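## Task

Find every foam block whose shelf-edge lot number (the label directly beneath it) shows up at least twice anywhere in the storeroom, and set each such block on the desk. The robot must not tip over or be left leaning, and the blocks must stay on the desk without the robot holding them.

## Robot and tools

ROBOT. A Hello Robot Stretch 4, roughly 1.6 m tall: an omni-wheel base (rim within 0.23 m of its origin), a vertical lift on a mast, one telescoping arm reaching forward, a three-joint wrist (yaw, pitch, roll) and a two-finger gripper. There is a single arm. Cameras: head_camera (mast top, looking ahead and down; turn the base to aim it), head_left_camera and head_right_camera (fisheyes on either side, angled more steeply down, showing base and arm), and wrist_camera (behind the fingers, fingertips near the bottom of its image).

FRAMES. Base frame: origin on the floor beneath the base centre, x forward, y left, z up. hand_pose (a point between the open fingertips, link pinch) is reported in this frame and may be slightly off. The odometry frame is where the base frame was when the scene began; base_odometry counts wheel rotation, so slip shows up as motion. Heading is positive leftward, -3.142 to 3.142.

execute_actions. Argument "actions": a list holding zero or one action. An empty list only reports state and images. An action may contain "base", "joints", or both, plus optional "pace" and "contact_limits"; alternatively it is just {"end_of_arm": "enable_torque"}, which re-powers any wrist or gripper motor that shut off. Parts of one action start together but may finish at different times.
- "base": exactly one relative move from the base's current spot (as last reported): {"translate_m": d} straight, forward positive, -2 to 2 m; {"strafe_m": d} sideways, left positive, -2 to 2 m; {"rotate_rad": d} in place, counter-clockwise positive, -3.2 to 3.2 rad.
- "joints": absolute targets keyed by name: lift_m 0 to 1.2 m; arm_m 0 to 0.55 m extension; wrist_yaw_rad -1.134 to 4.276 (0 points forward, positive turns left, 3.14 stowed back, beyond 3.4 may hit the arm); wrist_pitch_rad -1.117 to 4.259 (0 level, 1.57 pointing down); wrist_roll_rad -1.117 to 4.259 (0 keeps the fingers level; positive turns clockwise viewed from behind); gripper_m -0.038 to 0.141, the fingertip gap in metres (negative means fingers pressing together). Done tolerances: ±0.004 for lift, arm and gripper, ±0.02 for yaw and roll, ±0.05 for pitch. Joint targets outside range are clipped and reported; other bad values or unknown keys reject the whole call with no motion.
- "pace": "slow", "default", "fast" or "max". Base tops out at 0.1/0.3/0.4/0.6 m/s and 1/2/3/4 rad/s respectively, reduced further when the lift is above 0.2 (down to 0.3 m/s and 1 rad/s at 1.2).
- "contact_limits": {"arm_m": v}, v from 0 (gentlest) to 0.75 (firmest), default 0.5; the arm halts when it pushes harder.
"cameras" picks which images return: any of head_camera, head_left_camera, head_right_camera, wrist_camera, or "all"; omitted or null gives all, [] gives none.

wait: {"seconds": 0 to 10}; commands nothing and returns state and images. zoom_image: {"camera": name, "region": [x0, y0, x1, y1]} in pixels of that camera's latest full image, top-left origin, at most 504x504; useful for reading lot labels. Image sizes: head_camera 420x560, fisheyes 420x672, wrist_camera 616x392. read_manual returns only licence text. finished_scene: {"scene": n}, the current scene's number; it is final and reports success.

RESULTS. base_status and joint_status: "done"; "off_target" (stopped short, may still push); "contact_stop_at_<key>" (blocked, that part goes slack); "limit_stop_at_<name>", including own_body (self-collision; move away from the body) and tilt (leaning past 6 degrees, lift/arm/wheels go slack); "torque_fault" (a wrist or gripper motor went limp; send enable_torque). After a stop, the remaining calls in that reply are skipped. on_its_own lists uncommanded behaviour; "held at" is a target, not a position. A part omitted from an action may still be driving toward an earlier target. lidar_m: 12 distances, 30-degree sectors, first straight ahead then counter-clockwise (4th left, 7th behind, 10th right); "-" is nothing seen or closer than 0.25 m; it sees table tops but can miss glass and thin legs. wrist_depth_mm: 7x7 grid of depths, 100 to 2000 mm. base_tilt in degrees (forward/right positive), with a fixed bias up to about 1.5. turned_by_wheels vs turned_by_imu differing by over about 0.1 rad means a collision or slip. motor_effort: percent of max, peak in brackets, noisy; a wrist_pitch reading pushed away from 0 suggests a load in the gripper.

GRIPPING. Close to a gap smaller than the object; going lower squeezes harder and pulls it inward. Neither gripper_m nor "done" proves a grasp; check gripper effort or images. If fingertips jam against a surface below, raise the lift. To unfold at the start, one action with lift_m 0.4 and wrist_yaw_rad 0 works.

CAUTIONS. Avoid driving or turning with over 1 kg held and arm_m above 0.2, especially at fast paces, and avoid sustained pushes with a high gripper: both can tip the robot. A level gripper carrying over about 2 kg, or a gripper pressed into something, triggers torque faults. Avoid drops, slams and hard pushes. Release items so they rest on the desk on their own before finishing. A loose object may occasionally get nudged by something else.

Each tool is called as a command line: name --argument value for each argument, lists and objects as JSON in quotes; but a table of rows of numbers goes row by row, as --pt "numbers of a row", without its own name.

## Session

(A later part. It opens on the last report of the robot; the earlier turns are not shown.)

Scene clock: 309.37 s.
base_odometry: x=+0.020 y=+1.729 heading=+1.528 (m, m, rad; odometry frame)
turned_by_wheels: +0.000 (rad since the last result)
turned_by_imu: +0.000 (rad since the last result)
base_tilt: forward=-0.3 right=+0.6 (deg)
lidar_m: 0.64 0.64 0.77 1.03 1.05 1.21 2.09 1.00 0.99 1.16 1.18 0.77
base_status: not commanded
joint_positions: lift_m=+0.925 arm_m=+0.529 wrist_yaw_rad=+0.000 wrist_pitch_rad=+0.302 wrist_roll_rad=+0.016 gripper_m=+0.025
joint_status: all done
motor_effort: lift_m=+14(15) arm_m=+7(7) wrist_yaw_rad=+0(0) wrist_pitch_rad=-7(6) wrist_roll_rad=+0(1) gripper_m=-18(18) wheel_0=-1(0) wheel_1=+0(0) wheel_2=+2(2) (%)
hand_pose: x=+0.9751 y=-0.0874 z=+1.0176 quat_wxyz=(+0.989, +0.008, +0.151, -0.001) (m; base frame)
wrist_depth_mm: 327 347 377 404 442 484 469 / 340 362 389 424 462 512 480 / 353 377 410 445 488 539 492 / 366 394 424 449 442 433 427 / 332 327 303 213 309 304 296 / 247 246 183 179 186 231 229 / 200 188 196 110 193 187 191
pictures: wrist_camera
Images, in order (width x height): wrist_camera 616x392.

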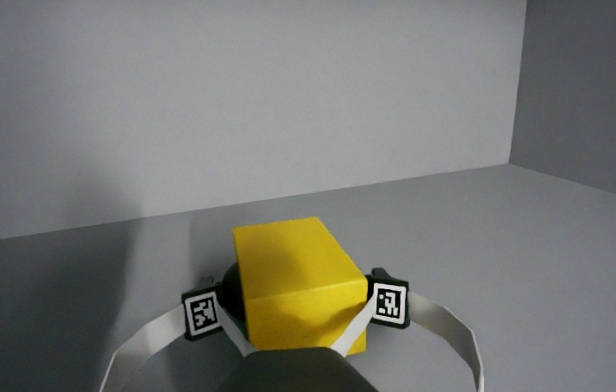

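execute_actions --actions '[{"base":{"translate_m":-1.6},"joints":{"lift_m":0.96,"arm_m":0.05},"pace":"max"}]' --cameras '["wrist_camera"]'

execute_actions --actions '[{"base":{"rotate_rad":-1.33},"joints":{"lift_m":0.69,"arm_m":0.3},"pace":"fast"}]' --cameras '["head_camera","wrist_camera"]'

Scene clock: 334.00 s.
base_odometry: x=-0.048 y=+0.130 heading=+1.529 (m, m, rad; odometry frame)
turned_by_wheels: +0.000 (rad since the last result)
turned_by_imu: +0.000 (rad since the last result)
base_tilt: forward=-0.3 right=+0.7 (deg)
lidar_m: 2.19 1.26 0.70 0.55 0.59 0.70 1.22 2.03 0.98 0.85 0.85 0.99
base_status: done
joint_positions: lift_m=+0.960 arm_m=+0.051 wrist_yaw_rad=+0.000 wrist_pitch_rad=+0.303 wrist_roll_rad=+0.016 gripper_m=+0.025
joint_status: all done
motor_effort: lift_m=+21(24) arm_m=-7(8) wrist_yaw_rad=+1(0) wrist_pitch_rad=-8(9) wrist_roll_rad=-1(1) gripper_m=-17(18) wheel_0=+1(7) wheel_1=+0(4) wheel_2=-1(10) (%)
hand_pose: x=+0.4974 y=-0.0875 z=+1.0519 quat_wxyz=(+0.989, +0.008, +0.151, -0.001) (m; base frame)
wrist_depth_mm: 1921 1983 - - - 1863 1430 / - - - - - 1863 1464 / 1921 - - - - 1983 1537 / 1921 - - - - - 1537 / 1983 - - 212 - 1983 1661 / 1863 1983 183 179 186 1863 1661 / 1618 1537 1576 110 1537 1499 1537
pictures: wrist_camera
Images, in order (width x height): wrist_camera 616x392.

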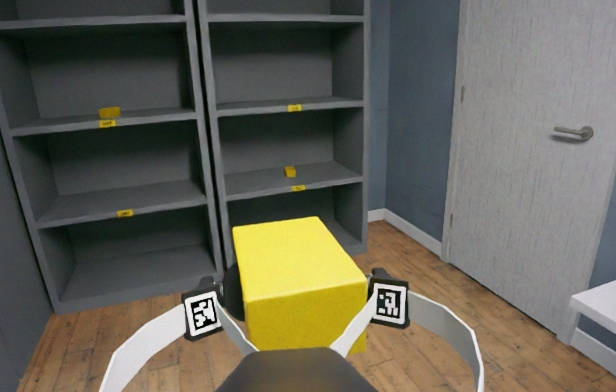

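Scene clock: 336.03 s.
base_odometry: x=-0.048 y=+0.130 heading=+0.198 (m, m, rad; odometry frame)
turned_by_wheels: -1.330 (rad since the last result)
turned_by_imu: -1.331 (rad since the last result)
base_tilt: forward=-0.3 right=+0.5 (deg)
lidar_m: 0.82 0.88 2.23 2.21 0.94 0.63 0.61 0.61 0.83 2.04 2.09 0.88
base_status: done
joint_positions: lift_m=+0.690 arm_m=+0.299 wrist_yaw_rad=+0.000 wrist_pitch_rad=+0.303 wrist_roll_rad=+0.016 gripper_m=+0.025
joint_status: all done
motor_effort: lift_m=+14(17) arm_m=+7(8) wrist_yaw_rad=+1(2) wrist_pitch_rad=-8(8) wrist_roll_rad=-1(0) gripper_m=-17(17) wheel_0=-1(4) wheel_1=-2(5) wheel_2=-1(6) (%)
hand_pose: x=+0.7451 y=-0.0874 z=+0.7825 quat_wxyz=(+0.989, +0.008, +0.151, -0.001) (m; base frame)
wrist_depth_mm: 976 1025 1042 1060 1118 1118 1182 / 1025 1060 1098 1118 1182 1182 1205 / 1060 1078 1078 1008 976 946 931 / 615 603 580 569 559 544 530 / 415 407 377 213 387 402 418 / 1281 1281 185 178 187 1336 1366 / 1255 1160 1229 110 1182 1025 1182
pictures: head_camera, wrist_camera
Images, in order (width x height): head_camera 420x560, wrist_camera 616x392.

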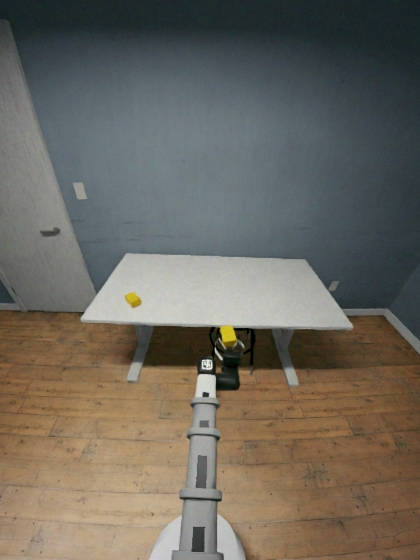

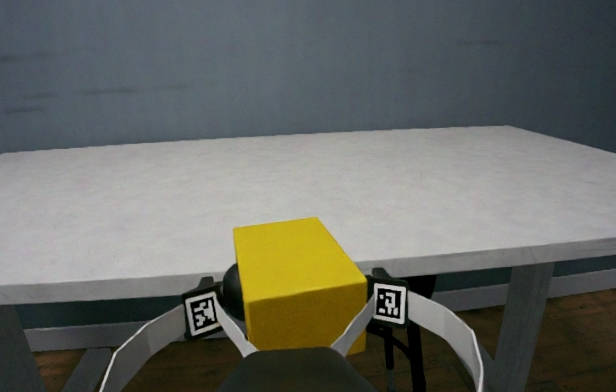

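execute_actions --actions '[{"base":{"translate_m":0.06},"joints":{"arm_m":0.55},"pace":"fast"}]' --cameras '[]'

execute_actions --actions '[{"joints":{"lift_m":0.662}}]' --cameras '["wrist_camera"]'

Scene clock: 345.93 s.
base_odometry: x=+0.011 y=+0.142 heading=+0.198 (m, m, rad; odometry frame)
turned_by_wheels: +0.000 (rad since the last result)
turned_by_imu: +0.000 (rad since the last result)
base_tilt: forward=-0.3 right=+0.6 (deg)
lidar_m: 0.77 0.80 2.10 2.22 1.03 0.71 0.66 0.68 0.90 2.03 2.04 0.83
base_status: done
joint_positions: lift_m=+0.690 arm_m=+0.548 wrist_yaw_rad=+0.000 wrist_pitch_rad=+0.303 wrist_roll_rad=+0.016 gripper_m=+0.025
joint_status: all done
motor_effort: lift_m=+14(14) arm_m=+7(8) wrist_yaw_rad=-1(1) wrist_pitch_rad=-8(9) wrist_roll_rad=-2(1) gripper_m=-17(18) wheel_0=+0(5) wheel_1=-1(8) wheel_2=+2(10) (%)
hand_pose: x=+0.9947 y=-0.0874 z=+0.7825 quat_wxyz=(+0.989, +0.008, +0.151, -0.001) (m; base frame)
wrist_depth_mm: 715 741 741 759 788 798 831 / 741 768 778 809 820 842 878 / 778 788 820 831 866 891 904 / 615 597 585 559 559 539 525 / 410 407 375 213 387 377 370 / 306 304 183 179 186 289 283 / 248 234 243 110 239 231 234
pictures: none
No camera images: the call's "cameras" was empty. Leave "cameras" out to get every camera's image.

Scene clock: 346.83 s.
base_odometry: x=+0.011 y=+0.142 heading=+0.198 (m, m, rad; odometry frame)
turned_by_wheels: +0.000 (rad since the last result)
turned_by_imu: +0.000 (rad since the last result)
base_tilt: forward=-0.2 right=+0.6 (deg)
lidar_m: 0.79 0.81 2.13 2.22 1.01 0.71 0.67 0.67 0.90 2.05 2.07 0.84
base_status: not commanded
joint_positions: lift_m=+0.662 arm_m=+0.548 wrist_yaw_rad=+0.000 wrist_pitch_rad=+0.303 wrist_roll_rad=+0.016 gripper_m=+0.025
joint_status: all done
motor_effort: lift_m=+14(14) arm_m=+7(7) wrist_yaw_rad=+1(0) wrist_pitch_rad=-8(7) wrist_roll_rad=-1(1) gripper_m=-17(18) wheel_0=+0(0) wheel_1=-1(1) wheel_2=+2(2) (%)
hand_pose: x=+0.9947 y=-0.0874 z=+0.7546 quat_wxyz=(+0.989, +0.008, +0.151, -0.001) (m; base frame)
wrist_depth_mm: 707 732 741 768 788 820 842 / 741 759 778 798 831 854 878 / 778 788 798 820 842 809 788 / 517 504 492 477 466 455 445 / 347 343 319 214 327 317 312 / 259 258 184 180 186 244 241 / 211 198 206 110 202 196 201
pictures: wrist_camera
Images, in order (width x height): wrist_camera 616x392.

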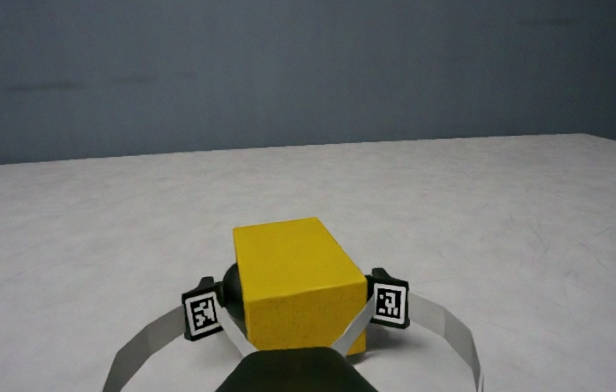

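execute_actions --actions '[{"joints":{"lift_m":0.655,"gripper_m":0.1}}]' --cameras '["wrist_camera"]'

execute_actions --actions '[{"joints":{"lift_m":0.68,"arm_m":0.0},"pace":"max"}]' --cameras '["wrist_camera"]'

Scene clock: 357.57 s.
base_odometry: x=+0.011 y=+0.142 heading=+0.198 (m, m, rad; odometry frame)
turned_by_wheels: +0.000 (rad since the last result)
turned_by_imu: +0.000 (rad since the last result)
base_tilt: forward=-0.4 right=+0.7 (deg)
lidar_m: 0.78 0.83 2.14 2.20 1.01 0.70 0.66 0.67 0.91 2.05 2.07 0.84
base_status: not commanded
joint_positions: lift_m=+0.655 arm_m=+0.548 wrist_yaw_rad=+0.000 wrist_pitch_rad=+0.303 wrist_roll_rad=+0.016 gripper_m=+0.100
joint_status: all done
motor_effort: lift_m=+14(13) arm_m=+7(7) wrist_yaw_rad=+0(0) wrist_pitch_rad=-9(6) wrist_roll_rad=-1(1) gripper_m=-1(19) wheel_0=+0(0) wheel_1=-1(1) wheel_2=+2(2) (%)
hand_pose: x=+0.9947 y=-0.0874 z=+0.7476 quat_wxyz=(+0.989, +0.008, +0.151, -0.001) (m; base frame)
wrist_depth_mm: 707 732 750 759 788 809 842 / 741 768 788 798 831 854 878 / 759 788 788 820 788 778 732 / 492 480 469 455 449 433 430 / 330 327 287 221 310 303 298 / 247 236 193 188 203 234 229 / 201 198 197 110 199 188 192
pictures: wrist_camera
Images, in order (width x height): wrist_camera 616x392.

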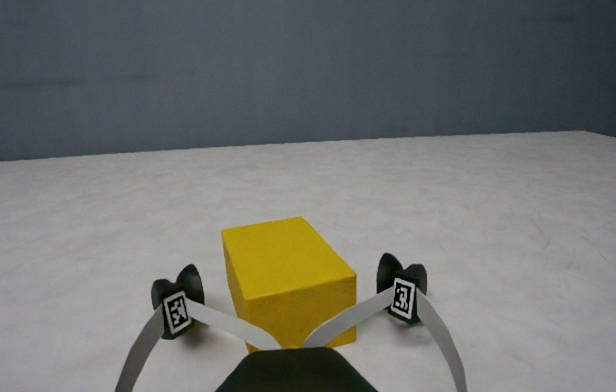

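Scene clock: 359.63 s.
base_odometry: x=+0.011 y=+0.142 heading=+0.198 (m, m, rad; odometry frame)
turned_by_wheels: +0.000 (rad since the last result)
turned_by_imu: +0.000 (rad since the last result)
base_tilt: forward=-0.1 right=+0.8 (deg)
lidar_m: 0.77 0.81 2.14 2.21 1.01 0.70 0.67 0.68 0.89 2.03 2.07 0.82
base_status: not commanded
joint_positions: lift_m=+0.680 arm_m=+0.001 wrist_yaw_rad=+0.000 wrist_pitch_rad=+0.302 wrist_roll_rad=+0.016 gripper_m=+0.100
joint_status: all done
motor_effort: lift_m=+21(23) arm_m=-7(8) wrist_yaw_rad=+1(1) wrist_pitch_rad=-7(7) wrist_roll_rad=+0(0) gripper_m=+0(0) wheel_0=+0(0) wheel_1=-1(1) wheel_2=+2(2) (%)
hand_pose: x=+0.4475 y=-0.0875 z=+0.7720 quat_wxyz=(+0.989, +0.008, +0.151, -0.001) (m; base frame)
wrist_depth_mm: 1182 1229 1229 1308 1336 1366 1397 / 1229 1281 1336 1366 1397 1397 1499 / 1160 1118 1042 960 931 891 878 / 654 627 676 668 878 1042 1618 / 1397 1499 1499 854 1618 1661 1708 / 1078 1464 1366 1430 204 1336 1430 / 1138 1205 1205 110 1205 1138 1160
pictures: wrist_camera
Images, in order (width x height): wrist_camera 616x392.

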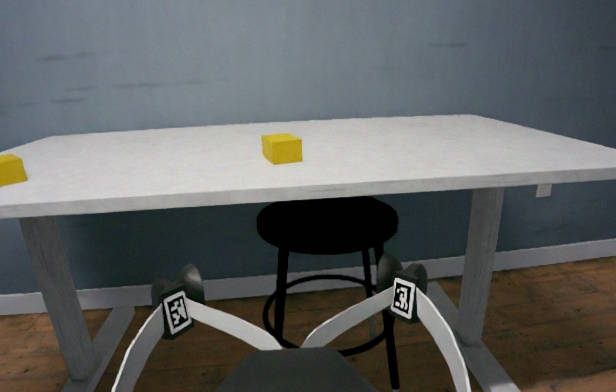

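execute_actions --actions '[{"base":{"strafe_m":-1.57},"joints":{"lift_m":0.3,"wrist_pitch_rad":0},"pace":"max"}]' --cameras '[]'

execute_actions --actions '[{"base":{"rotate_rad":3.14},"pace":"max"}]' --cameras '["head_camera","head_right_camera"]'

Scene clock: 375.40 s.
base_odometry: x=+0.320 y=-1.397 heading=+0.198 (m, m, rad; odometry frame)
turned_by_wheels: +0.000 (rad since the last result)
turned_by_imu: -0.007 (rad since the last result)
base_tilt: forward=-0.2 right=+0.6 (deg)
lidar_m: 1.59 1.14 1.16 2.99 0.93 0.76 2.05 0.73 0.49 0.46 0.48 0.63
base_status: done
joint_positions: lift_m=+0.300 arm_m=+0.001 wrist_yaw_rad=+0.000 wrist_pitch_rad=+0.003 wrist_roll_rad=+0.016 gripper_m=+0.100
joint_status: all done
motor_effort: lift_m=+15(18) arm_m=-7(7) wrist_yaw_rad=+1(2) wrist_pitch_rad=-8(14) wrist_roll_rad=-1(1) gripper_m=-1(2) wheel_0=-1(11) wheel_1=-1(8) wheel_2=+0(2) (%)
hand_pose: x=+0.4606 y=-0.0874 z=+0.4777 quat_wxyz=(+1.000, +0.008, +0.001, +0.000) (m; base frame)
wrist_depth_mm: 1336 1430 1464 1537 1078 621 488 / 1430 1397 1464 1537 1098 654 496 / 1366 1430 1499 1464 1138 683 504 / 1397 1464 1499 1537 1182 691 500 / 1397 1499 1464 1537 1078 691 517 / 1397 1430 1430 1499 202 707 521 / 1182 1160 1138 110 1098 661 521
pictures: none
No camera images: the call's "cameras" was empty. Leave "cameras" out to get every camera's image.

Scene clock: 377.53 s.
base_odometry: x=+0.320 y=-1.397 heading=-2.945 (m, m, rad; odometry frame)
turned_by_wheels: +3.140 (rad since the last result)
turned_by_imu: +3.143 (rad since the last result)
base_tilt: forward=-0.4 right=+0.6 (deg)
lidar_m: 2.05 0.71 0.50 0.47 0.50 0.65 1.67 1.13 1.22 2.64 0.85 0.78
base_status: done
joint_positions: lift_m=+0.300 arm_m=+0.001 wrist_yaw_rad=+0.000 wrist_pitch_rad=+0.003 wrist_roll_rad=+0.016 gripper_m=+0.100
joint_status: not commanded
motor_effort: lift_m=+17(17) arm_m=-7(7) wrist_yaw_rad=-1(1) wrist_pitch_rad=-7(7) wrist_roll_rad=+0(1) gripper_m=-2(2) wheel_0=-1(8) wheel_1=+0(8) wheel_2=+2(11) (%)
hand_pose: x=+0.4607 y=-0.0873 z=+0.4776 quat_wxyz=(+1.000, +0.008, +0.001, +0.000) (m; base frame)
wrist_depth_mm: 1042 1618 1863 1921 1921 715 539 / 1008 1618 1808 1863 1983 732 539 / 991 1618 1921 1863 1863 759 544 / 960 1618 1863 1921 1983 759 539 / 960 1499 1808 1921 1983 768 549 / 960 1281 1397 1661 203 788 564 / 931 1098 1160 110 1118 723 574
pictures: head_camera, head_right_camera
Images, in order (width x height): head_camera 420x560, head_right_camera 420x672.

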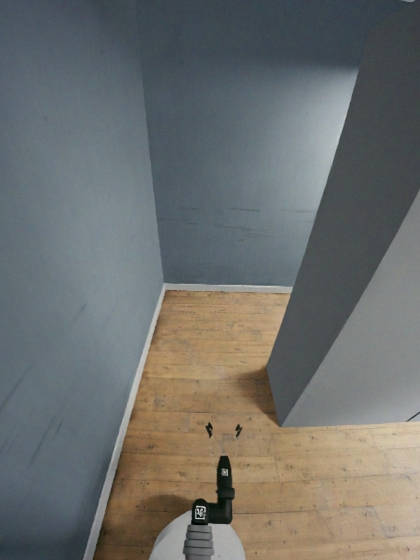

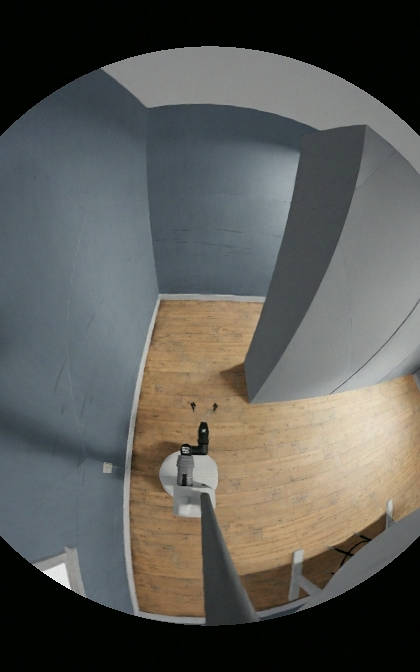

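execute_actions --actions '[{"base":{"translate_m":1.47},"pace":"max"}]' --cameras '[]'

execute_actions --actions '[{"base":{"rotate_rad":-1.9},"pace":"max"}]' --cameras '["head_camera","wrist_camera"]'

Scene clock: 390.83 s.
base_odometry: x=-1.122 y=-1.685 heading=-2.945 (m, m, rad; odometry frame)
turned_by_wheels: +0.000 (rad since the last result)
turned_by_imu: +0.001 (rad since the last result)
base_tilt: forward=-0.2 right=+0.7 (deg)
lidar_m: 0.56 0.60 0.54 0.51 0.53 0.74 1.93 0.65 0.58 1.39 0.85 0.60
base_status: done
joint_positions: lift_m=+0.300 arm_m=+0.001 wrist_yaw_rad=+0.000 wrist_pitch_rad=+0.003 wrist_roll_rad=+0.016 gripper_m=+0.100
joint_status: not commanded
motor_effort: lift_m=+17(17) arm_m=-7(7) wrist_yaw_rad=+0(1) wrist_pitch_rad=-8(7) wrist_roll_rad=-1(1) gripper_m=-1(0) wheel_0=+0(8) wheel_1=+0(7) wheel_2=+1(14) (%)
hand_pose: x=+0.4606 y=-0.0874 z=+0.4776 quat_wxyz=(+1.000, +0.008, +0.001, +0.000) (m; base frame)
wrist_depth_mm: 355 362 370 375 387 397 402 / 353 362 368 375 384 392 402 / 353 362 368 377 387 394 402 / 355 359 373 377 387 397 402 / 355 366 375 382 384 397 404 / 359 366 373 379 204 399 407 / 359 364 377 110 392 404 410
pictures: none
No camera images: the call's "cameras" was empty. Leave "cameras" out to get every camera's image.

Scene clock: 392.60 s.
base_odometry: x=-1.122 y=-1.685 heading=+1.438 (m, m, rad; odometry frame)
turned_by_wheels: -1.900 (rad since the last result)
turned_by_imu: -1.902 (rad since the last result)
base_tilt: forward=-0.4 right=+0.8 (deg)
lidar_m: 0.67 1.51 0.73 0.58 0.58 0.64 0.53 0.51 0.57 0.88 2.46 0.59
base_status: done
joint_positions: lift_m=+0.300 arm_m=+0.001 wrist_yaw_rad=+0.000 wrist_pitch_rad=+0.003 wrist_roll_rad=+0.016 gripper_m=+0.100
joint_status: not commanded
motor_effort: lift_m=+17(17) arm_m=-7(7) wrist_yaw_rad=+1(1) wrist_pitch_rad=-6(5) wrist_roll_rad=+0(0) gripper_m=+0(1) wheel_0=+1(7) wheel_1=+0(9) wheel_2=-2(9) (%)
hand_pose: x=+0.4606 y=-0.0874 z=+0.4776 quat_wxyz=(+1.000, +0.008, +0.001, +0.000) (m; base frame)
wrist_depth_mm: - - 1160 1025 379 421 477 / - - 1229 1308 384 421 484 / - - 1205 1308 387 418 484 / - - 1255 842 387 418 480 / - - 1255 1281 384 418 488 / 1808 1618 1205 1281 202 421 488 / 1205 1138 1160 110 392 421 484
pictures: head_camera, wrist_camera
Images, in order (width x height): head_camera 420x560, wrist_camera 616x392.

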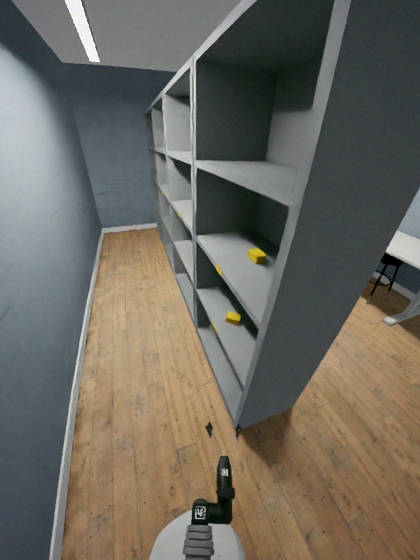

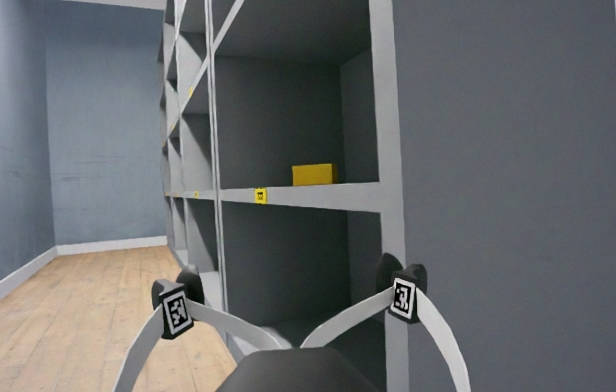

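execute_actions --actions '[{"base":{"rotate_rad":-1.23},"pace":"max"}]' --cameras '[]'

execute_actions --actions '[{"base":{"translate_m":-0.25},"pace":"max"}]' --cameras '[]'

execute_actions --actions '[{"base":{"strafe_m":1.3},"joints":{"lift_m":0.4},"pace":"max"}]'

Scene clock: 409.50 s.
base_odometry: x=-1.122 y=-1.685 heading=+0.208 (m, m, rad; odometry frame)
turned_by_wheels: -1.230 (rad since the last result)
turned_by_imu: -1.231 (rad since the last result)
base_tilt: forward=-0.1 right=+0.8 (deg)
lidar_m: 1.78 0.68 0.58 1.36 0.90 0.63 0.57 0.60 0.54 0.51 0.52 0.72
base_status: done
joint_positions: lift_m=+0.300 arm_m=+0.001 wrist_yaw_rad=+0.000 wrist_pitch_rad=+0.003 wrist_roll_rad=+0.016 gripper_m=+0.100
joint_status: not commanded
motor_effort: lift_m=+17(17) arm_m=-7(7) wrist_yaw_rad=+1(0) wrist_pitch_rad=-7(5) wrist_roll_rad=-1(1) gripper_m=-1(1) wheel_0=-1(8) wheel_1=-1(8) wheel_2=+0(8) (%)
hand_pose: x=+0.4606 y=-0.0875 z=+0.4776 quat_wxyz=(+1.000, +0.008, +0.001, +0.000) (m; base frame)
wrist_depth_mm: - - - - 1281 732 554 / - - - - 1308 750 554 / - - - - 1308 759 554 / - - - - 1366 788 564 / - - - - 1281 798 569 / 1863 1618 1430 1618 202 798 574 / 1205 1138 1160 110 1098 750 580
pictures: none
No camera images: the call's "cameras" was empty. Leave "cameras" out to get every camera's image.

Scene clock: 411.30 s.
base_odometry: x=-1.367 y=-1.736 heading=+0.208 (m, m, rad; odometry frame)
turned_by_wheels: +0.000 (rad since the last result)
turned_by_imu: +0.000 (rad since the last result)
base_tilt: forward=-0.2 right=+0.8 (deg)
lidar_m: 1.87 0.77 0.87 1.65 0.50 0.35 0.32 0.31 0.46 0.51 0.55 0.75
base_status: done
joint_positions: lift_m=+0.300 arm_m=+0.001 wrist_yaw_rad=+0.000 wrist_pitch_rad=+0.003 wrist_roll_rad=+0.016 gripper_m=+0.100
joint_status: not commanded
motor_effort: lift_m=+17(17) arm_m=-7(7) wrist_yaw_rad=+0(0) wrist_pitch_rad=-7(7) wrist_roll_rad=+0(1) gripper_m=+0(0) wheel_0=+2(8) wheel_1=+2(7) wheel_2=+1(12) (%)
hand_pose: x=+0.4606 y=-0.0874 z=+0.4776 quat_wxyz=(+1.000, +0.008, +0.001, +0.000) (m; base frame)
wrist_depth_mm: - - - - 1308 759 564 / - - - - 1308 788 569 / - - - - 1366 778 574 / - - - - 1397 809 580 / - - - - 1308 820 591 / 1618 1576 1430 1708 204 820 591 / 1138 1138 1138 110 1098 768 609
pictures: none
No camera images: the call's "cameras" was empty. Leave "cameras" out to get every camera's image.

Scene clock: 414.97 s.
base_odometry: x=-1.636 y=-0.464 heading=+0.208 (m, m, rad; odometry frame)
turned_by_wheels: +0.000 (rad since the last result)
turned_by_imu: +0.005 (rad since the last result)
base_tilt: forward=-0.2 right=+0.7 (deg)
lidar_m: 0.56 0.61 0.80 1.85 0.62 0.41 0.40 0.40 0.54 1.37 0.85 0.61
base_status: done
joint_positions: lift_m=+0.400 arm_m=+0.001 wrist_yaw_rad=+0.000 wrist_pitch_rad=+0.002 wrist_roll_rad=+0.016 gripper_m=+0.100
joint_status: all done
motor_effort: lift_m=+20(26) arm_m=-7(7) wrist_yaw_rad=+1(1) wrist_pitch_rad=-7(6) wrist_roll_rad=-1(0) gripper_m=-1(1) wheel_0=-1(16) wheel_1=-1(12) wheel_2=+1(2) (%)
hand_pose: x=+0.4606 y=-0.0874 z=+0.5773 quat_wxyz=(+1.000, +0.008, +0.001, +0.000) (m; base frame)
wrist_depth_mm: 349 384 732 768 778 820 798 / 351 379 809 831 866 866 866 / 357 373 820 831 866 891 891 / 355 368 831 842 866 878 854 / 357 389 591 580 517 484 473 / 357 364 370 384 203 891 891 / 359 366 683 110 878 891 904
pictures: head_camera, head_left_camera, head_right_camera, wrist_camera
Images, in order (width x height): head_camera 420x560, head_left_camera 420x672, head_right_camera 420x672, wrist_camera 616x392.

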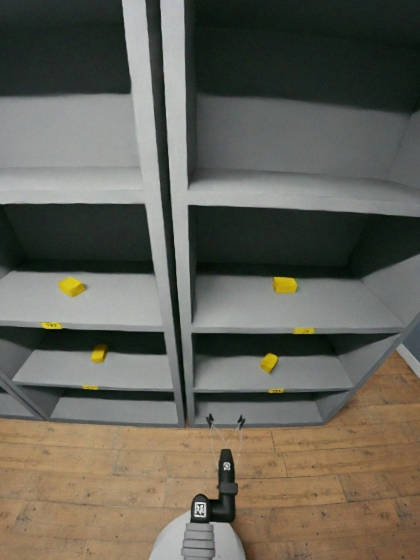

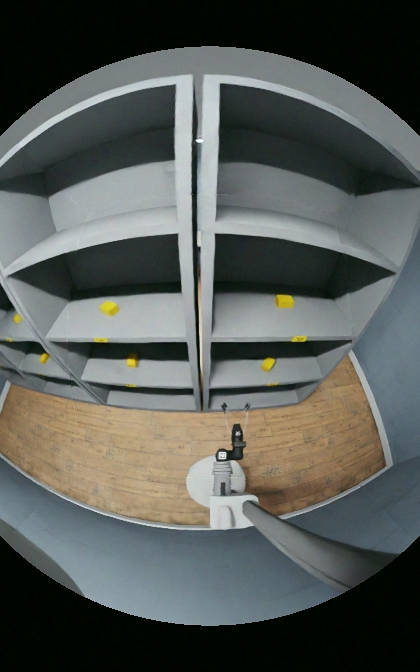

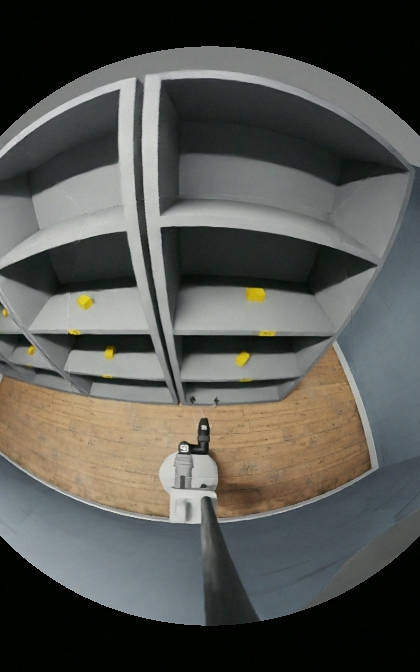

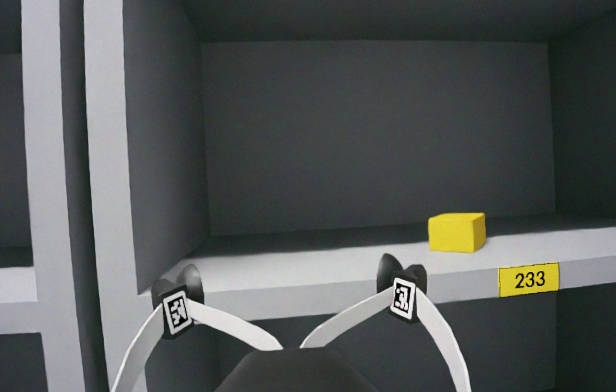

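zoom_image --camera "head_camera" --region '[30, 310, 130, 400]'

zoom_image --camera "head_camera" --region '[240, 310, 340, 400]'

Region (30, 310, 130, 400) of head_camera's 420x560 image, scaled by 5.040, with more detail than that image has; it fills the top 454 rows of this view, and the rest is white.

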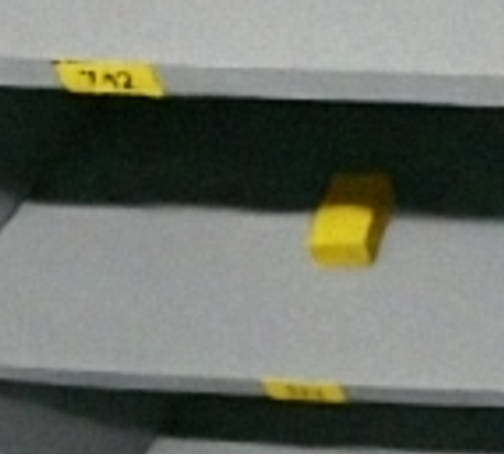

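Region (240, 310, 340, 400) of head_camera's 420x560 image, scaled by 5.040, with more detail than that image has; it fills the top 454 rows of this view, and the rest is white.

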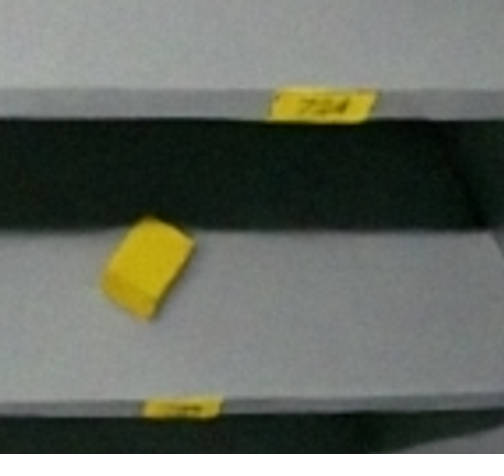

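execute_actions --actions '[{"base":{"translate_m":-0.08},"joints":{"lift_m":0.72,"wrist_yaw_rad":-0.3},"pace":"max"}]' --cameras '["wrist_camera"]'

execute_actions --actions '[{"joints":{"lift_m":0.56,"wrist_yaw_rad":1.15},"pace":"max"}]' --cameras '["wrist_camera"]'

Scene clock: 441.60 s.
base_odometry: x=-1.714 y=-0.481 heading=+0.208 (m, m, rad; odometry frame)
turned_by_wheels: +0.000 (rad since the last result)
turned_by_imu: +0.000 (rad since the last result)
base_tilt: forward=-0.4 right=+0.6 (deg)
lidar_m: 0.64 0.69 0.92 1.53 0.48 0.31 0.30 0.31 0.42 1.08 0.99 0.69
base_status: done
joint_positions: lift_m=+0.720 arm_m=+0.001 wrist_yaw_rad=-0.300 wrist_pitch_rad=+0.002 wrist_roll_rad=+0.016 gripper_m=+0.100
joint_status: all done
motor_effort: lift_m=+21(25) arm_m=-7(7) wrist_yaw_rad=+0(6) wrist_pitch_rad=-7(6) wrist_roll_rad=+0(1) gripper_m=-3(0) wheel_0=-1(8) wheel_1=-1(6) wheel_2=+0(12) (%)
hand_pose: x=+0.4219 y=-0.1688 z=+0.8973 quat_wxyz=(+0.989, +0.008, +0.000, -0.149) (m; base frame)
wrist_depth_mm: 603 854 931 1025 1042 798 1618 / 603 854 917 1042 1098 820 1661 / 554 866 917 1008 1078 798 1708 / 421 842 931 1042 1098 809 1661 / 521 878 946 1025 1118 854 1661 / 521 831 931 1042 203 854 1708 / 500 831 904 110 904 798 1661
pictures: wrist_camera
Images, in order (width x height): wrist_camera 616x392.

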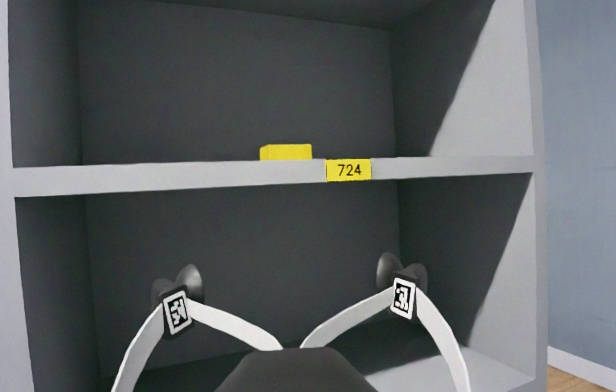

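Scene clock: 442.93 s.
base_odometry: x=-1.714 y=-0.481 heading=+0.208 (m, m, rad; odometry frame)
turned_by_wheels: +0.000 (rad since the last result)
turned_by_imu: +0.000 (rad since the last result)
base_tilt: forward=-0.3 right=+0.7 (deg)
lidar_m: 0.63 0.66 0.93 1.53 0.47 0.31 0.29 0.32 0.42 1.09 1.01 0.69
base_status: not commanded
joint_positions: lift_m=+0.560 arm_m=+0.001 wrist_yaw_rad=+1.150 wrist_pitch_rad=+0.003 wrist_roll_rad=+0.016 gripper_m=+0.100
joint_status: all done
motor_effort: lift_m=+16(18) arm_m=-6(7) wrist_yaw_rad=+2(8) wrist_pitch_rad=-6(7) wrist_roll_rad=-1(2) gripper_m=+0(1) wheel_0=-1(1) wheel_1=-1(1) wheel_2=+1(0) (%)
hand_pose: x=+0.3698 y=+0.2275 z=+0.7377 quat_wxyz=(+0.839, +0.006, +0.006, +0.544) (m; base frame)
wrist_depth_mm: - - 1499 1138 1205 439 418 / - - 1921 1098 647 654 668 / - - 1921 1098 1182 946 768 / - - 1983 1138 1205 946 788 / - - 1983 1118 1182 976 798 / - - 1118 991 203 723 691 / 1863 1708 1661 110 627 504 504
pictures: wrist_camera
Images, in order (width x height): wrist_camera 616x392.

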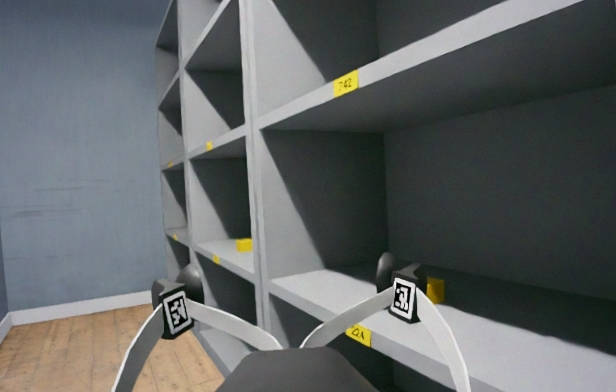

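zoom_image --camera "wrist_camera" --region '[320, 310, 400, 360]'

zoom_image --camera "wrist_camera" --region '[310, 55, 390, 110]'

Region (320, 310, 400, 360) of wrist_camera's 616x392 image, scaled by 6.300; it fills the top 315 rows of this view, and the rest is white.

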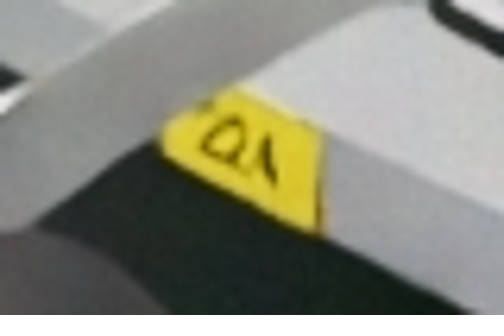

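Region (310, 55, 390, 110) of wrist_camera's 616x392 image, scaled by 6.300; it fills the top 346 rows of this view, and the rest is white.

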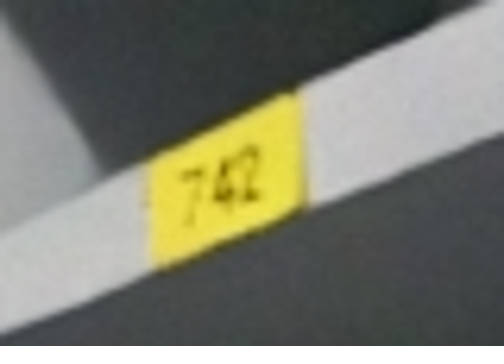

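execute_actions --actions '[{"base":{"strafe_m":0.8},"joints":{"lift_m":0.6,"wrist_yaw_rad":0.0,"wrist_roll_rad":1.57},"pace":"max"}]' --cameras '["head_camera","wrist_camera"]'

Scene clock: 478.80 s.
base_odometry: x=-1.879 y=+0.302 heading=+0.208 (m, m, rad; odometry frame)
turned_by_wheels: +0.000 (rad since the last result)
turned_by_imu: +0.004 (rad since the last result)
base_tilt: forward=-0.2 right=+0.7 (deg)
lidar_m: 0.61 0.66 0.86 1.61 0.51 0.34 0.33 0.34 0.47 1.20 0.96 0.66
base_status: done
joint_positions: lift_m=+0.600 arm_m=+0.001 wrist_yaw_rad=+0.000 wrist_pitch_rad=+0.002 wrist_roll_rad=+1.570 gripper_m=+0.100
joint_status: all done
motor_effort: lift_m=+20(22) arm_m=-6(7) wrist_yaw_rad=+0(7) wrist_pitch_rad=-7(7) wrist_roll_rad=+2(7) gripper_m=-3(1) wheel_0=+0(13) wheel_1=-1(11) wheel_2=+1(1) (%)
hand_pose: x=+0.4606 y=-0.0874 z=+0.7773 quat_wxyz=(+0.708, +0.707, +0.001, -0.001) (m; base frame)
wrist_depth_mm: 878 496 891 891 768 504 891 / 866 500 891 891 778 500 904 / 878 445 891 891 798 508 917 / 866 488 891 891 809 508 946 / 842 480 866 891 732 484 917 / 854 413 831 878 204 488 904 / 820 413 732 110 768 449 741
pictures: head_camera, wrist_camera
Images, in order (width x height): head_camera 420x560, wrist_camera 616x392.

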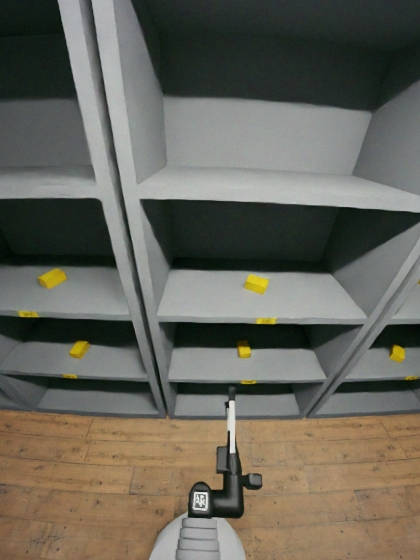

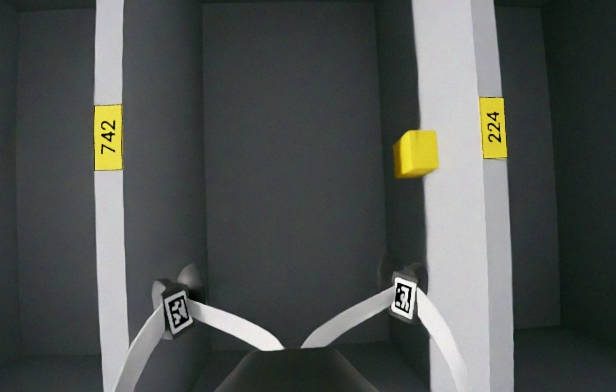

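execute_actions --actions '[{"base":{"strafe_m":0.9},"pace":"max"}]' --cameras '["head_camera","wrist_camera"]'

Scene clock: 493.63 s.
base_odometry: x=-2.065 y=+1.182 heading=+0.208 (m, m, rad; odometry frame)
turned_by_wheels: +0.000 (rad since the last result)
turned_by_imu: +0.004 (rad since the last result)
base_tilt: forward=-0.1 right=+0.6 (deg)
lidar_m: 0.59 0.62 0.85 1.17 0.57 0.39 0.36 0.38 0.51 1.30 0.92 0.63
base_status: done
joint_positions: lift_m=+0.600 arm_m=+0.001 wrist_yaw_rad=+0.000 wrist_pitch_rad=+0.002 wrist_roll_rad=+1.570 gripper_m=+0.100
joint_status: not commanded
motor_effort: lift_m=+21(20) arm_m=-7(6) wrist_yaw_rad=+1(0) wrist_pitch_rad=-6(7) wrist_roll_rad=+2(2) gripper_m=-1(2) wheel_0=-1(12) wheel_1=-1(9) wheel_2=+0(2) (%)
hand_pose: x=+0.4605 y=-0.0874 z=+0.7773 quat_wxyz=(+0.708, +0.707, +0.001, -0.001) (m; base frame)
wrist_depth_mm: 854 455 866 878 768 455 891 / 831 449 866 878 778 462 904 / 820 455 854 878 798 442 917 / 831 442 854 866 809 445 904 / 820 439 854 866 732 449 904 / 820 384 842 854 204 449 917 / 820 382 798 110 788 421 831
pictures: head_camera, wrist_camera
Images, in order (width x height): head_camera 420x560, wrist_camera 616x392.

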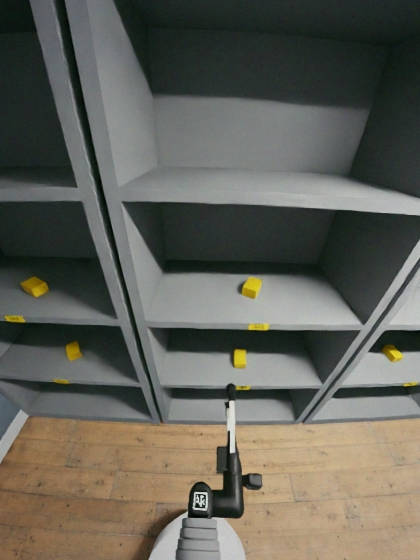

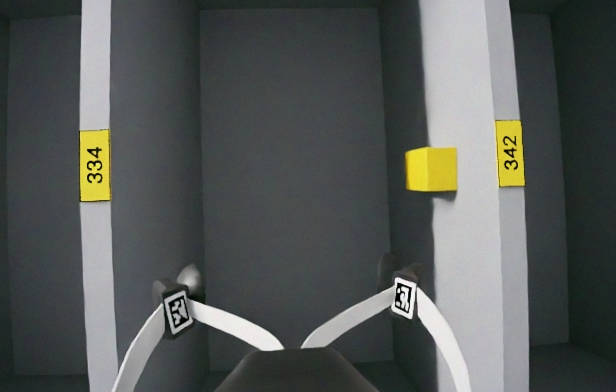

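execute_actions --actions '[{"base":{"strafe_m":0.3},"joints":{"wrist_yaw_rad":1.15},"pace":"max"}]' --cameras '["wrist_camera"]'

Scene clock: 507.30 s.
base_odometry: x=-2.127 y=+1.476 heading=+0.208 (m, m, rad; odometry frame)
turned_by_wheels: +0.000 (rad since the last result)
turned_by_imu: +0.002 (rad since the last result)
base_tilt: forward=-0.2 right=+0.4 (deg)
lidar_m: 0.58 0.59 0.84 0.86 0.58 0.39 0.37 0.37 0.51 1.37 0.88 0.60
base_status: done
joint_positions: lift_m=+0.600 arm_m=+0.001 wrist_yaw_rad=+1.150 wrist_pitch_rad=+0.002 wrist_roll_rad=+1.570 gripper_m=+0.100
joint_status: all done
motor_effort: lift_m=+20(20) arm_m=-6(7) wrist_yaw_rad=+1(8) wrist_pitch_rad=-6(7) wrist_roll_rad=+2(2) gripper_m=-1(2) wheel_0=-1(11) wheel_1=-1(11) wheel_2=+1(2) (%)
hand_pose: x=+0.3697 y=+0.2276 z=+0.7773 quat_wxyz=(+0.594, +0.593, +0.385, +0.384) (m; base frame)
wrist_depth_mm: 332 455 866 891 759 427 809 / 931 452 991 1078 707 462 917 / 976 544 1025 1060 809 1042 931 / 917 931 946 991 917 1008 931 / 917 917 931 946 960 976 946 / 878 878 878 904 203 917 917 / 831 831 854 110 866 866 878
pictures: wrist_camera
Images, in order (width x height): wrist_camera 616x392.

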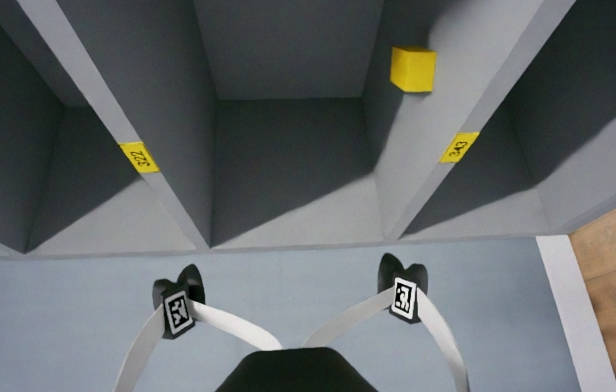

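zoom_image --camera "wrist_camera" --region '[420, 115, 500, 180]'

zoom_image --camera "wrist_camera" --region '[100, 125, 180, 190]'

Region (420, 115, 500, 180) of wrist_camera's 616x392 image, scaled by 6.300; it fills the top 410 rows of this view, and the rest is white.

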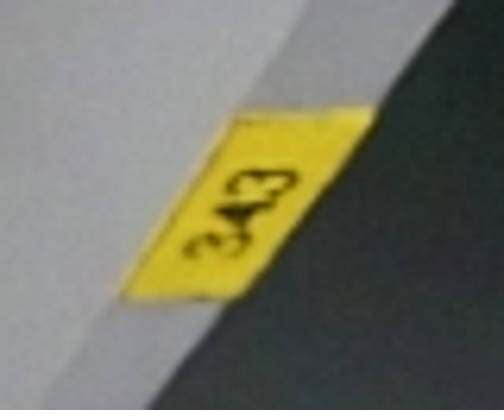

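Region (100, 125, 180, 190) of wrist_camera's 616x392 image, scaled by 6.300; it fills the top 410 rows of this view, and the rest is white.

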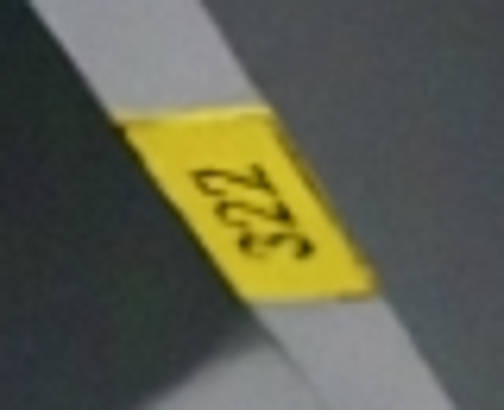

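execute_actions --actions '[{"base":{"strafe_m":-0.36},"joints":{"wrist_yaw_rad":0,"wrist_roll_rad":0.0,"wrist_pitch_rad":0.3,"lift_m":0.49,"gripper_m":0.13},"pace":"max"}]' --cameras '["head_camera","wrist_camera"]'

Scene clock: 523.90 s.
base_odometry: x=-2.053 y=+1.124 heading=+0.208 (m, m, rad; odometry frame)
turned_by_wheels: +0.000 (rad since the last result)
turned_by_imu: -0.002 (rad since the last result)
base_tilt: forward=-0.2 right=+0.6 (deg)
lidar_m: 0.60 0.61 0.86 1.22 0.56 0.40 0.37 0.36 0.50 1.30 0.89 0.61
base_status: done
joint_positions: lift_m=+0.490 arm_m=+0.001 wrist_yaw_rad=+0.000 wrist_pitch_rad=+0.302 wrist_roll_rad=+0.001 gripper_m=+0.130
joint_status: all done
motor_effort: lift_m=+15(15) arm_m=-6(6) wrist_yaw_rad=+2(7) wrist_pitch_rad=-6(7) wrist_roll_rad=+0(7) gripper_m=-1(1) wheel_0=-1(13) wheel_1=-2(8) wheel_2=+1(1) (%)
hand_pose: x=+0.4475 y=-0.0874 z=+0.5825 quat_wxyz=(+0.989, +0.000, +0.151, +0.000) (m; base frame)
wrist_depth_mm: 621 750 759 778 798 788 585 / 627 788 809 820 831 809 591 / 603 809 842 854 866 768 585 / 525 554 544 504 530 512 517 / 402 410 427 427 436 707 585 / 591 213 960 991 946 809 615 / 574 798 854 110 854 798 621
pictures: head_camera, wrist_camera
Images, in order (width x height): head_camera 420x560, wrist_camera 616x392.

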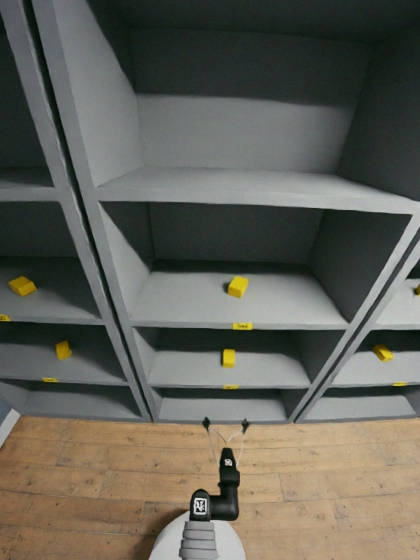

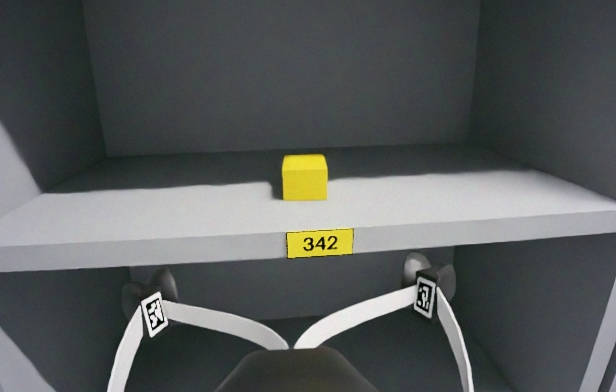

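execute_actions --actions '[{"base":{"strafe_m":-0.03},"joints":{"arm_m":0.27,"lift_m":0.482}}]' --cameras '["wrist_camera"]'

Scene clock: 536.63 s.
base_odometry: x=-2.046 y=+1.094 heading=+0.208 (m, m, rad; odometry frame)
turned_by_wheels: +0.000 (rad since the last result)
turned_by_imu: +0.000 (rad since the last result)
base_tilt: forward=-0.2 right=+0.6 (deg)
lidar_m: 0.58 0.63 0.87 1.27 0.56 0.37 0.34 0.37 0.49 1.31 0.91 0.62
base_status: done
joint_positions: lift_m=+0.482 arm_m=+0.269 wrist_yaw_rad=+0.000 wrist_pitch_rad=+0.302 wrist_roll_rad=+0.001 gripper_m=+0.130
joint_status: all done
motor_effort: lift_m=+14(14) arm_m=+7(6) wrist_yaw_rad=+1(2) wrist_pitch_rad=-6(7) wrist_roll_rad=-1(0) gripper_m=+0(0) wheel_0=-2(7) wheel_1=+0(10) wheel_2=+0(0) (%)
hand_pose: x=+0.7151 y=-0.0874 z=+0.5747 quat_wxyz=(+0.989, +0.000, +0.151, +0.000) (m; base frame)
wrist_depth_mm: 492 508 517 525 544 559 535 / 517 530 539 554 569 580 549 / 544 554 564 580 597 609 544 / 525 525 508 508 496 492 484 / 359 351 330 268 345 342 334 / 267 213 248 247 239 257 256 / 217 213 215 110 220 210 209
pictures: wrist_camera
Images, in order (width x height): wrist_camera 616x392.

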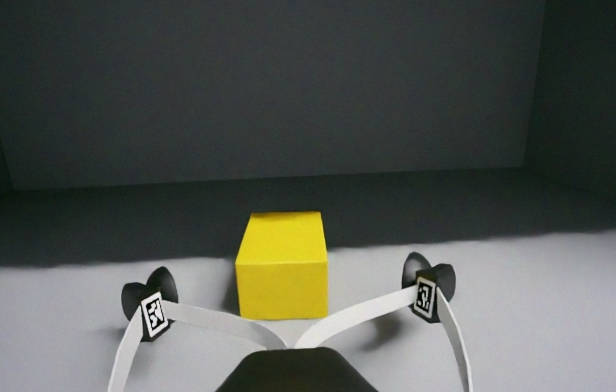

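execute_actions --actions '[{"joints":{"arm_m":0.322,"lift_m":0.467,"gripper_m":0.025},"pace":"fast"}]' --cameras '["wrist_camera"]'

Scene clock: 544.73 s.
base_odometry: x=-2.046 y=+1.094 heading=+0.208 (m, m, rad; odometry frame)
turned_by_wheels: +0.000 (rad since the last result)
turned_by_imu: +0.000 (rad since the last result)
base_tilt: forward=-0.3 right=+0.7 (deg)
lidar_m: 0.59 0.62 0.83 1.25 0.56 0.38 0.37 0.38 0.51 1.29 0.89 0.64
base_status: not commanded
joint_positions: lift_m=+0.467 arm_m=+0.321 wrist_yaw_rad=+0.000 wrist_pitch_rad=+0.302 wrist_roll_rad=+0.000 gripper_m=+0.025
joint_status: all done
motor_effort: lift_m=+14(15) arm_m=+7(7) wrist_yaw_rad=+0(1) wrist_pitch_rad=-7(5) wrist_roll_rad=-1(1) gripper_m=-17(17) wheel_0=-2(2) wheel_1=-1(1) wheel_2=+0(0) (%)
hand_pose: x=+0.7671 y=-0.0874 z=+0.5596 quat_wxyz=(+0.989, +0.000, +0.151, +0.000) (m; base frame)
wrist_depth_mm: 449 459 469 477 492 504 512 / 473 480 492 504 512 525 530 / 488 496 517 525 535 554 544 / 477 466 462 452 449 442 436 / 319 322 303 212 312 309 304 / 242 242 179 178 190 235 232 / 197 187 194 110 198 188 193
pictures: wrist_camera
Images, in order (width x height): wrist_camera 616x392.

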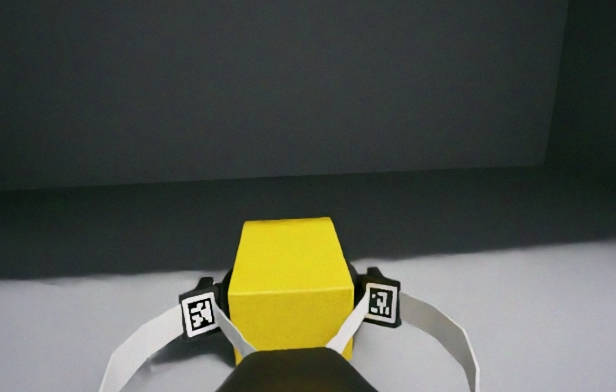

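execute_actions --actions '[{"base":{"rotate_rad":0.04},"joints":{"arm_m":0.0,"lift_m":0.49},"pace":"fast"}]' --cameras '[]'

execute_actions --actions '[{"base":{"strafe_m":-1.5},"joints":{"lift_m":0.3},"pace":"max"}]' --cameras '["head_camera"]'

Scene clock: 559.30 s.
base_odometry: x=-2.046 y=+1.094 heading=+0.248 (m, m, rad; odometry frame)
turned_by_wheels: +0.040 (rad since the last result)
turned_by_imu: +0.040 (rad since the last result)
base_tilt: forward=-0.4 right=+0.6 (deg)
lidar_m: 0.60 0.63 0.91 1.26 0.52 0.36 0.35 0.38 0.53 1.51 0.85 0.60
base_status: done
joint_positions: lift_m=+0.490 arm_m=+0.001 wrist_yaw_rad=+0.000 wrist_pitch_rad=+0.303 wrist_roll_rad=+0.000 gripper_m=+0.025
joint_status: all done
motor_effort: lift_m=+22(22) arm_m=-7(5) wrist_yaw_rad=+1(2) wrist_pitch_rad=-9(9) wrist_roll_rad=-2(1) gripper_m=-17(18) wheel_0=+1(7) wheel_1=+0(8) wheel_2=+0(6) (%)
hand_pose: x=+0.4475 y=-0.0875 z=+0.5818 quat_wxyz=(+0.989, +0.000, +0.151, +0.000) (m; base frame)
wrist_depth_mm: 609 750 759 778 778 778 591 / 603 798 798 809 831 809 591 / 603 820 820 842 866 788 591 / 525 554 549 530 525 512 508 / 413 415 418 211 430 759 559 / 585 820 180 178 190 820 603 / 574 707 854 110 854 768 621
pictures: none
No camera images: the call's "cameras" was empty. Leave "cameras" out to get every camera's image.

Scene clock: 563.63 s.
base_odometry: x=-1.679 y=-0.360 heading=+0.248 (m, m, rad; odometry frame)
turned_by_wheels: +0.000 (rad since the last result)
turned_by_imu: -0.005 (rad since the last result)
base_tilt: forward=-0.2 right=+0.6 (deg)
lidar_m: 0.58 0.60 0.88 1.52 0.54 0.39 0.37 0.36 0.53 1.50 0.86 0.62
base_status: done
joint_positions: lift_m=+0.300 arm_m=+0.001 wrist_yaw_rad=+0.000 wrist_pitch_rad=+0.303 wrist_roll_rad=+0.000 gripper_m=+0.025
joint_status: all done
motor_effort: lift_m=+16(18) arm_m=-7(7) wrist_yaw_rad=+0(1) wrist_pitch_rad=-7(8) wrist_roll_rad=-1(1) gripper_m=-17(16) wheel_0=-1(13) wheel_1=+0(10) wheel_2=+0(2) (%)
hand_pose: x=+0.4475 y=-0.0874 z=+0.3923 quat_wxyz=(+0.989, +0.000, +0.151, +0.000) (m; base frame)
wrist_depth_mm: 741 750 342 741 768 788 466 / 340 347 359 798 820 820 842 / 798 809 375 842 854 878 866 / 842 854 394 878 904 904 946 / 878 891 407 211 931 917 904 / 723 732 180 178 191 715 691 / 591 559 462 110 603 564 569
pictures: head_camera
Images, in order (width x height): head_camera 420x560.

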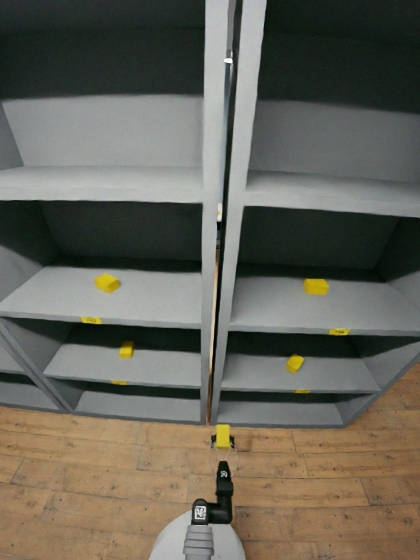

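execute_actions --actions '[{"base":{"strafe_m":-1.36},"pace":"max"}]' --cameras '["head_camera"]'

Scene clock: 581.13 s.
base_odometry: x=-1.346 y=-1.679 heading=+0.248 (m, m, rad; odometry frame)
turned_by_wheels: +0.000 (rad since the last result)
turned_by_imu: -0.004 (rad since the last result)
base_tilt: forward=-0.2 right=+0.7 (deg)
lidar_m: 2.20 0.73 0.87 1.53 0.55 0.39 0.37 0.39 0.52 0.57 0.60 0.85
base_status: done
joint_positions: lift_m=+0.300 arm_m=+0.001 wrist_yaw_rad=+0.000 wrist_pitch_rad=+0.303 wrist_roll_rad=+0.000 gripper_m=+0.025
joint_status: not commanded
motor_effort: lift_m=+16(16) arm_m=-7(7) wrist_yaw_rad=+0(1) wrist_pitch_rad=-8(9) wrist_roll_rad=+0(0) gripper_m=-16(16) wheel_0=+1(12) wheel_1=+0(14) wheel_2=-1(2) (%)
hand_pose: x=+0.4475 y=-0.0874 z=+0.3923 quat_wxyz=(+0.989, +0.000, +0.151, +0.000) (m; base frame)
wrist_depth_mm: - - - - 1661 946 676 / - - - - 1756 946 676 / 778 - - - 1808 960 676 / 778 1708 1661 1576 1499 991 691 / 768 1118 1060 211 1118 960 699 / 778 854 180 178 190 831 676 / 691 668 691 110 699 668 668
pictures: head_camera
Images, in order (width x height): head_camera 420x560.

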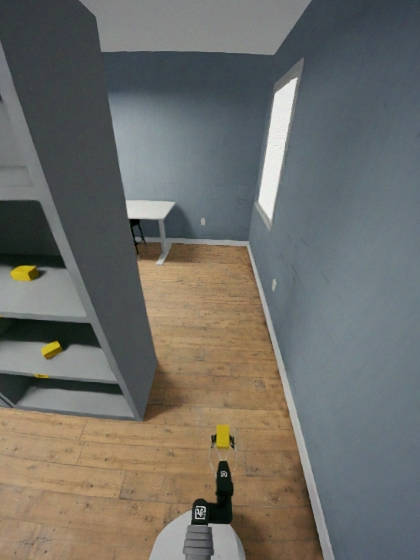

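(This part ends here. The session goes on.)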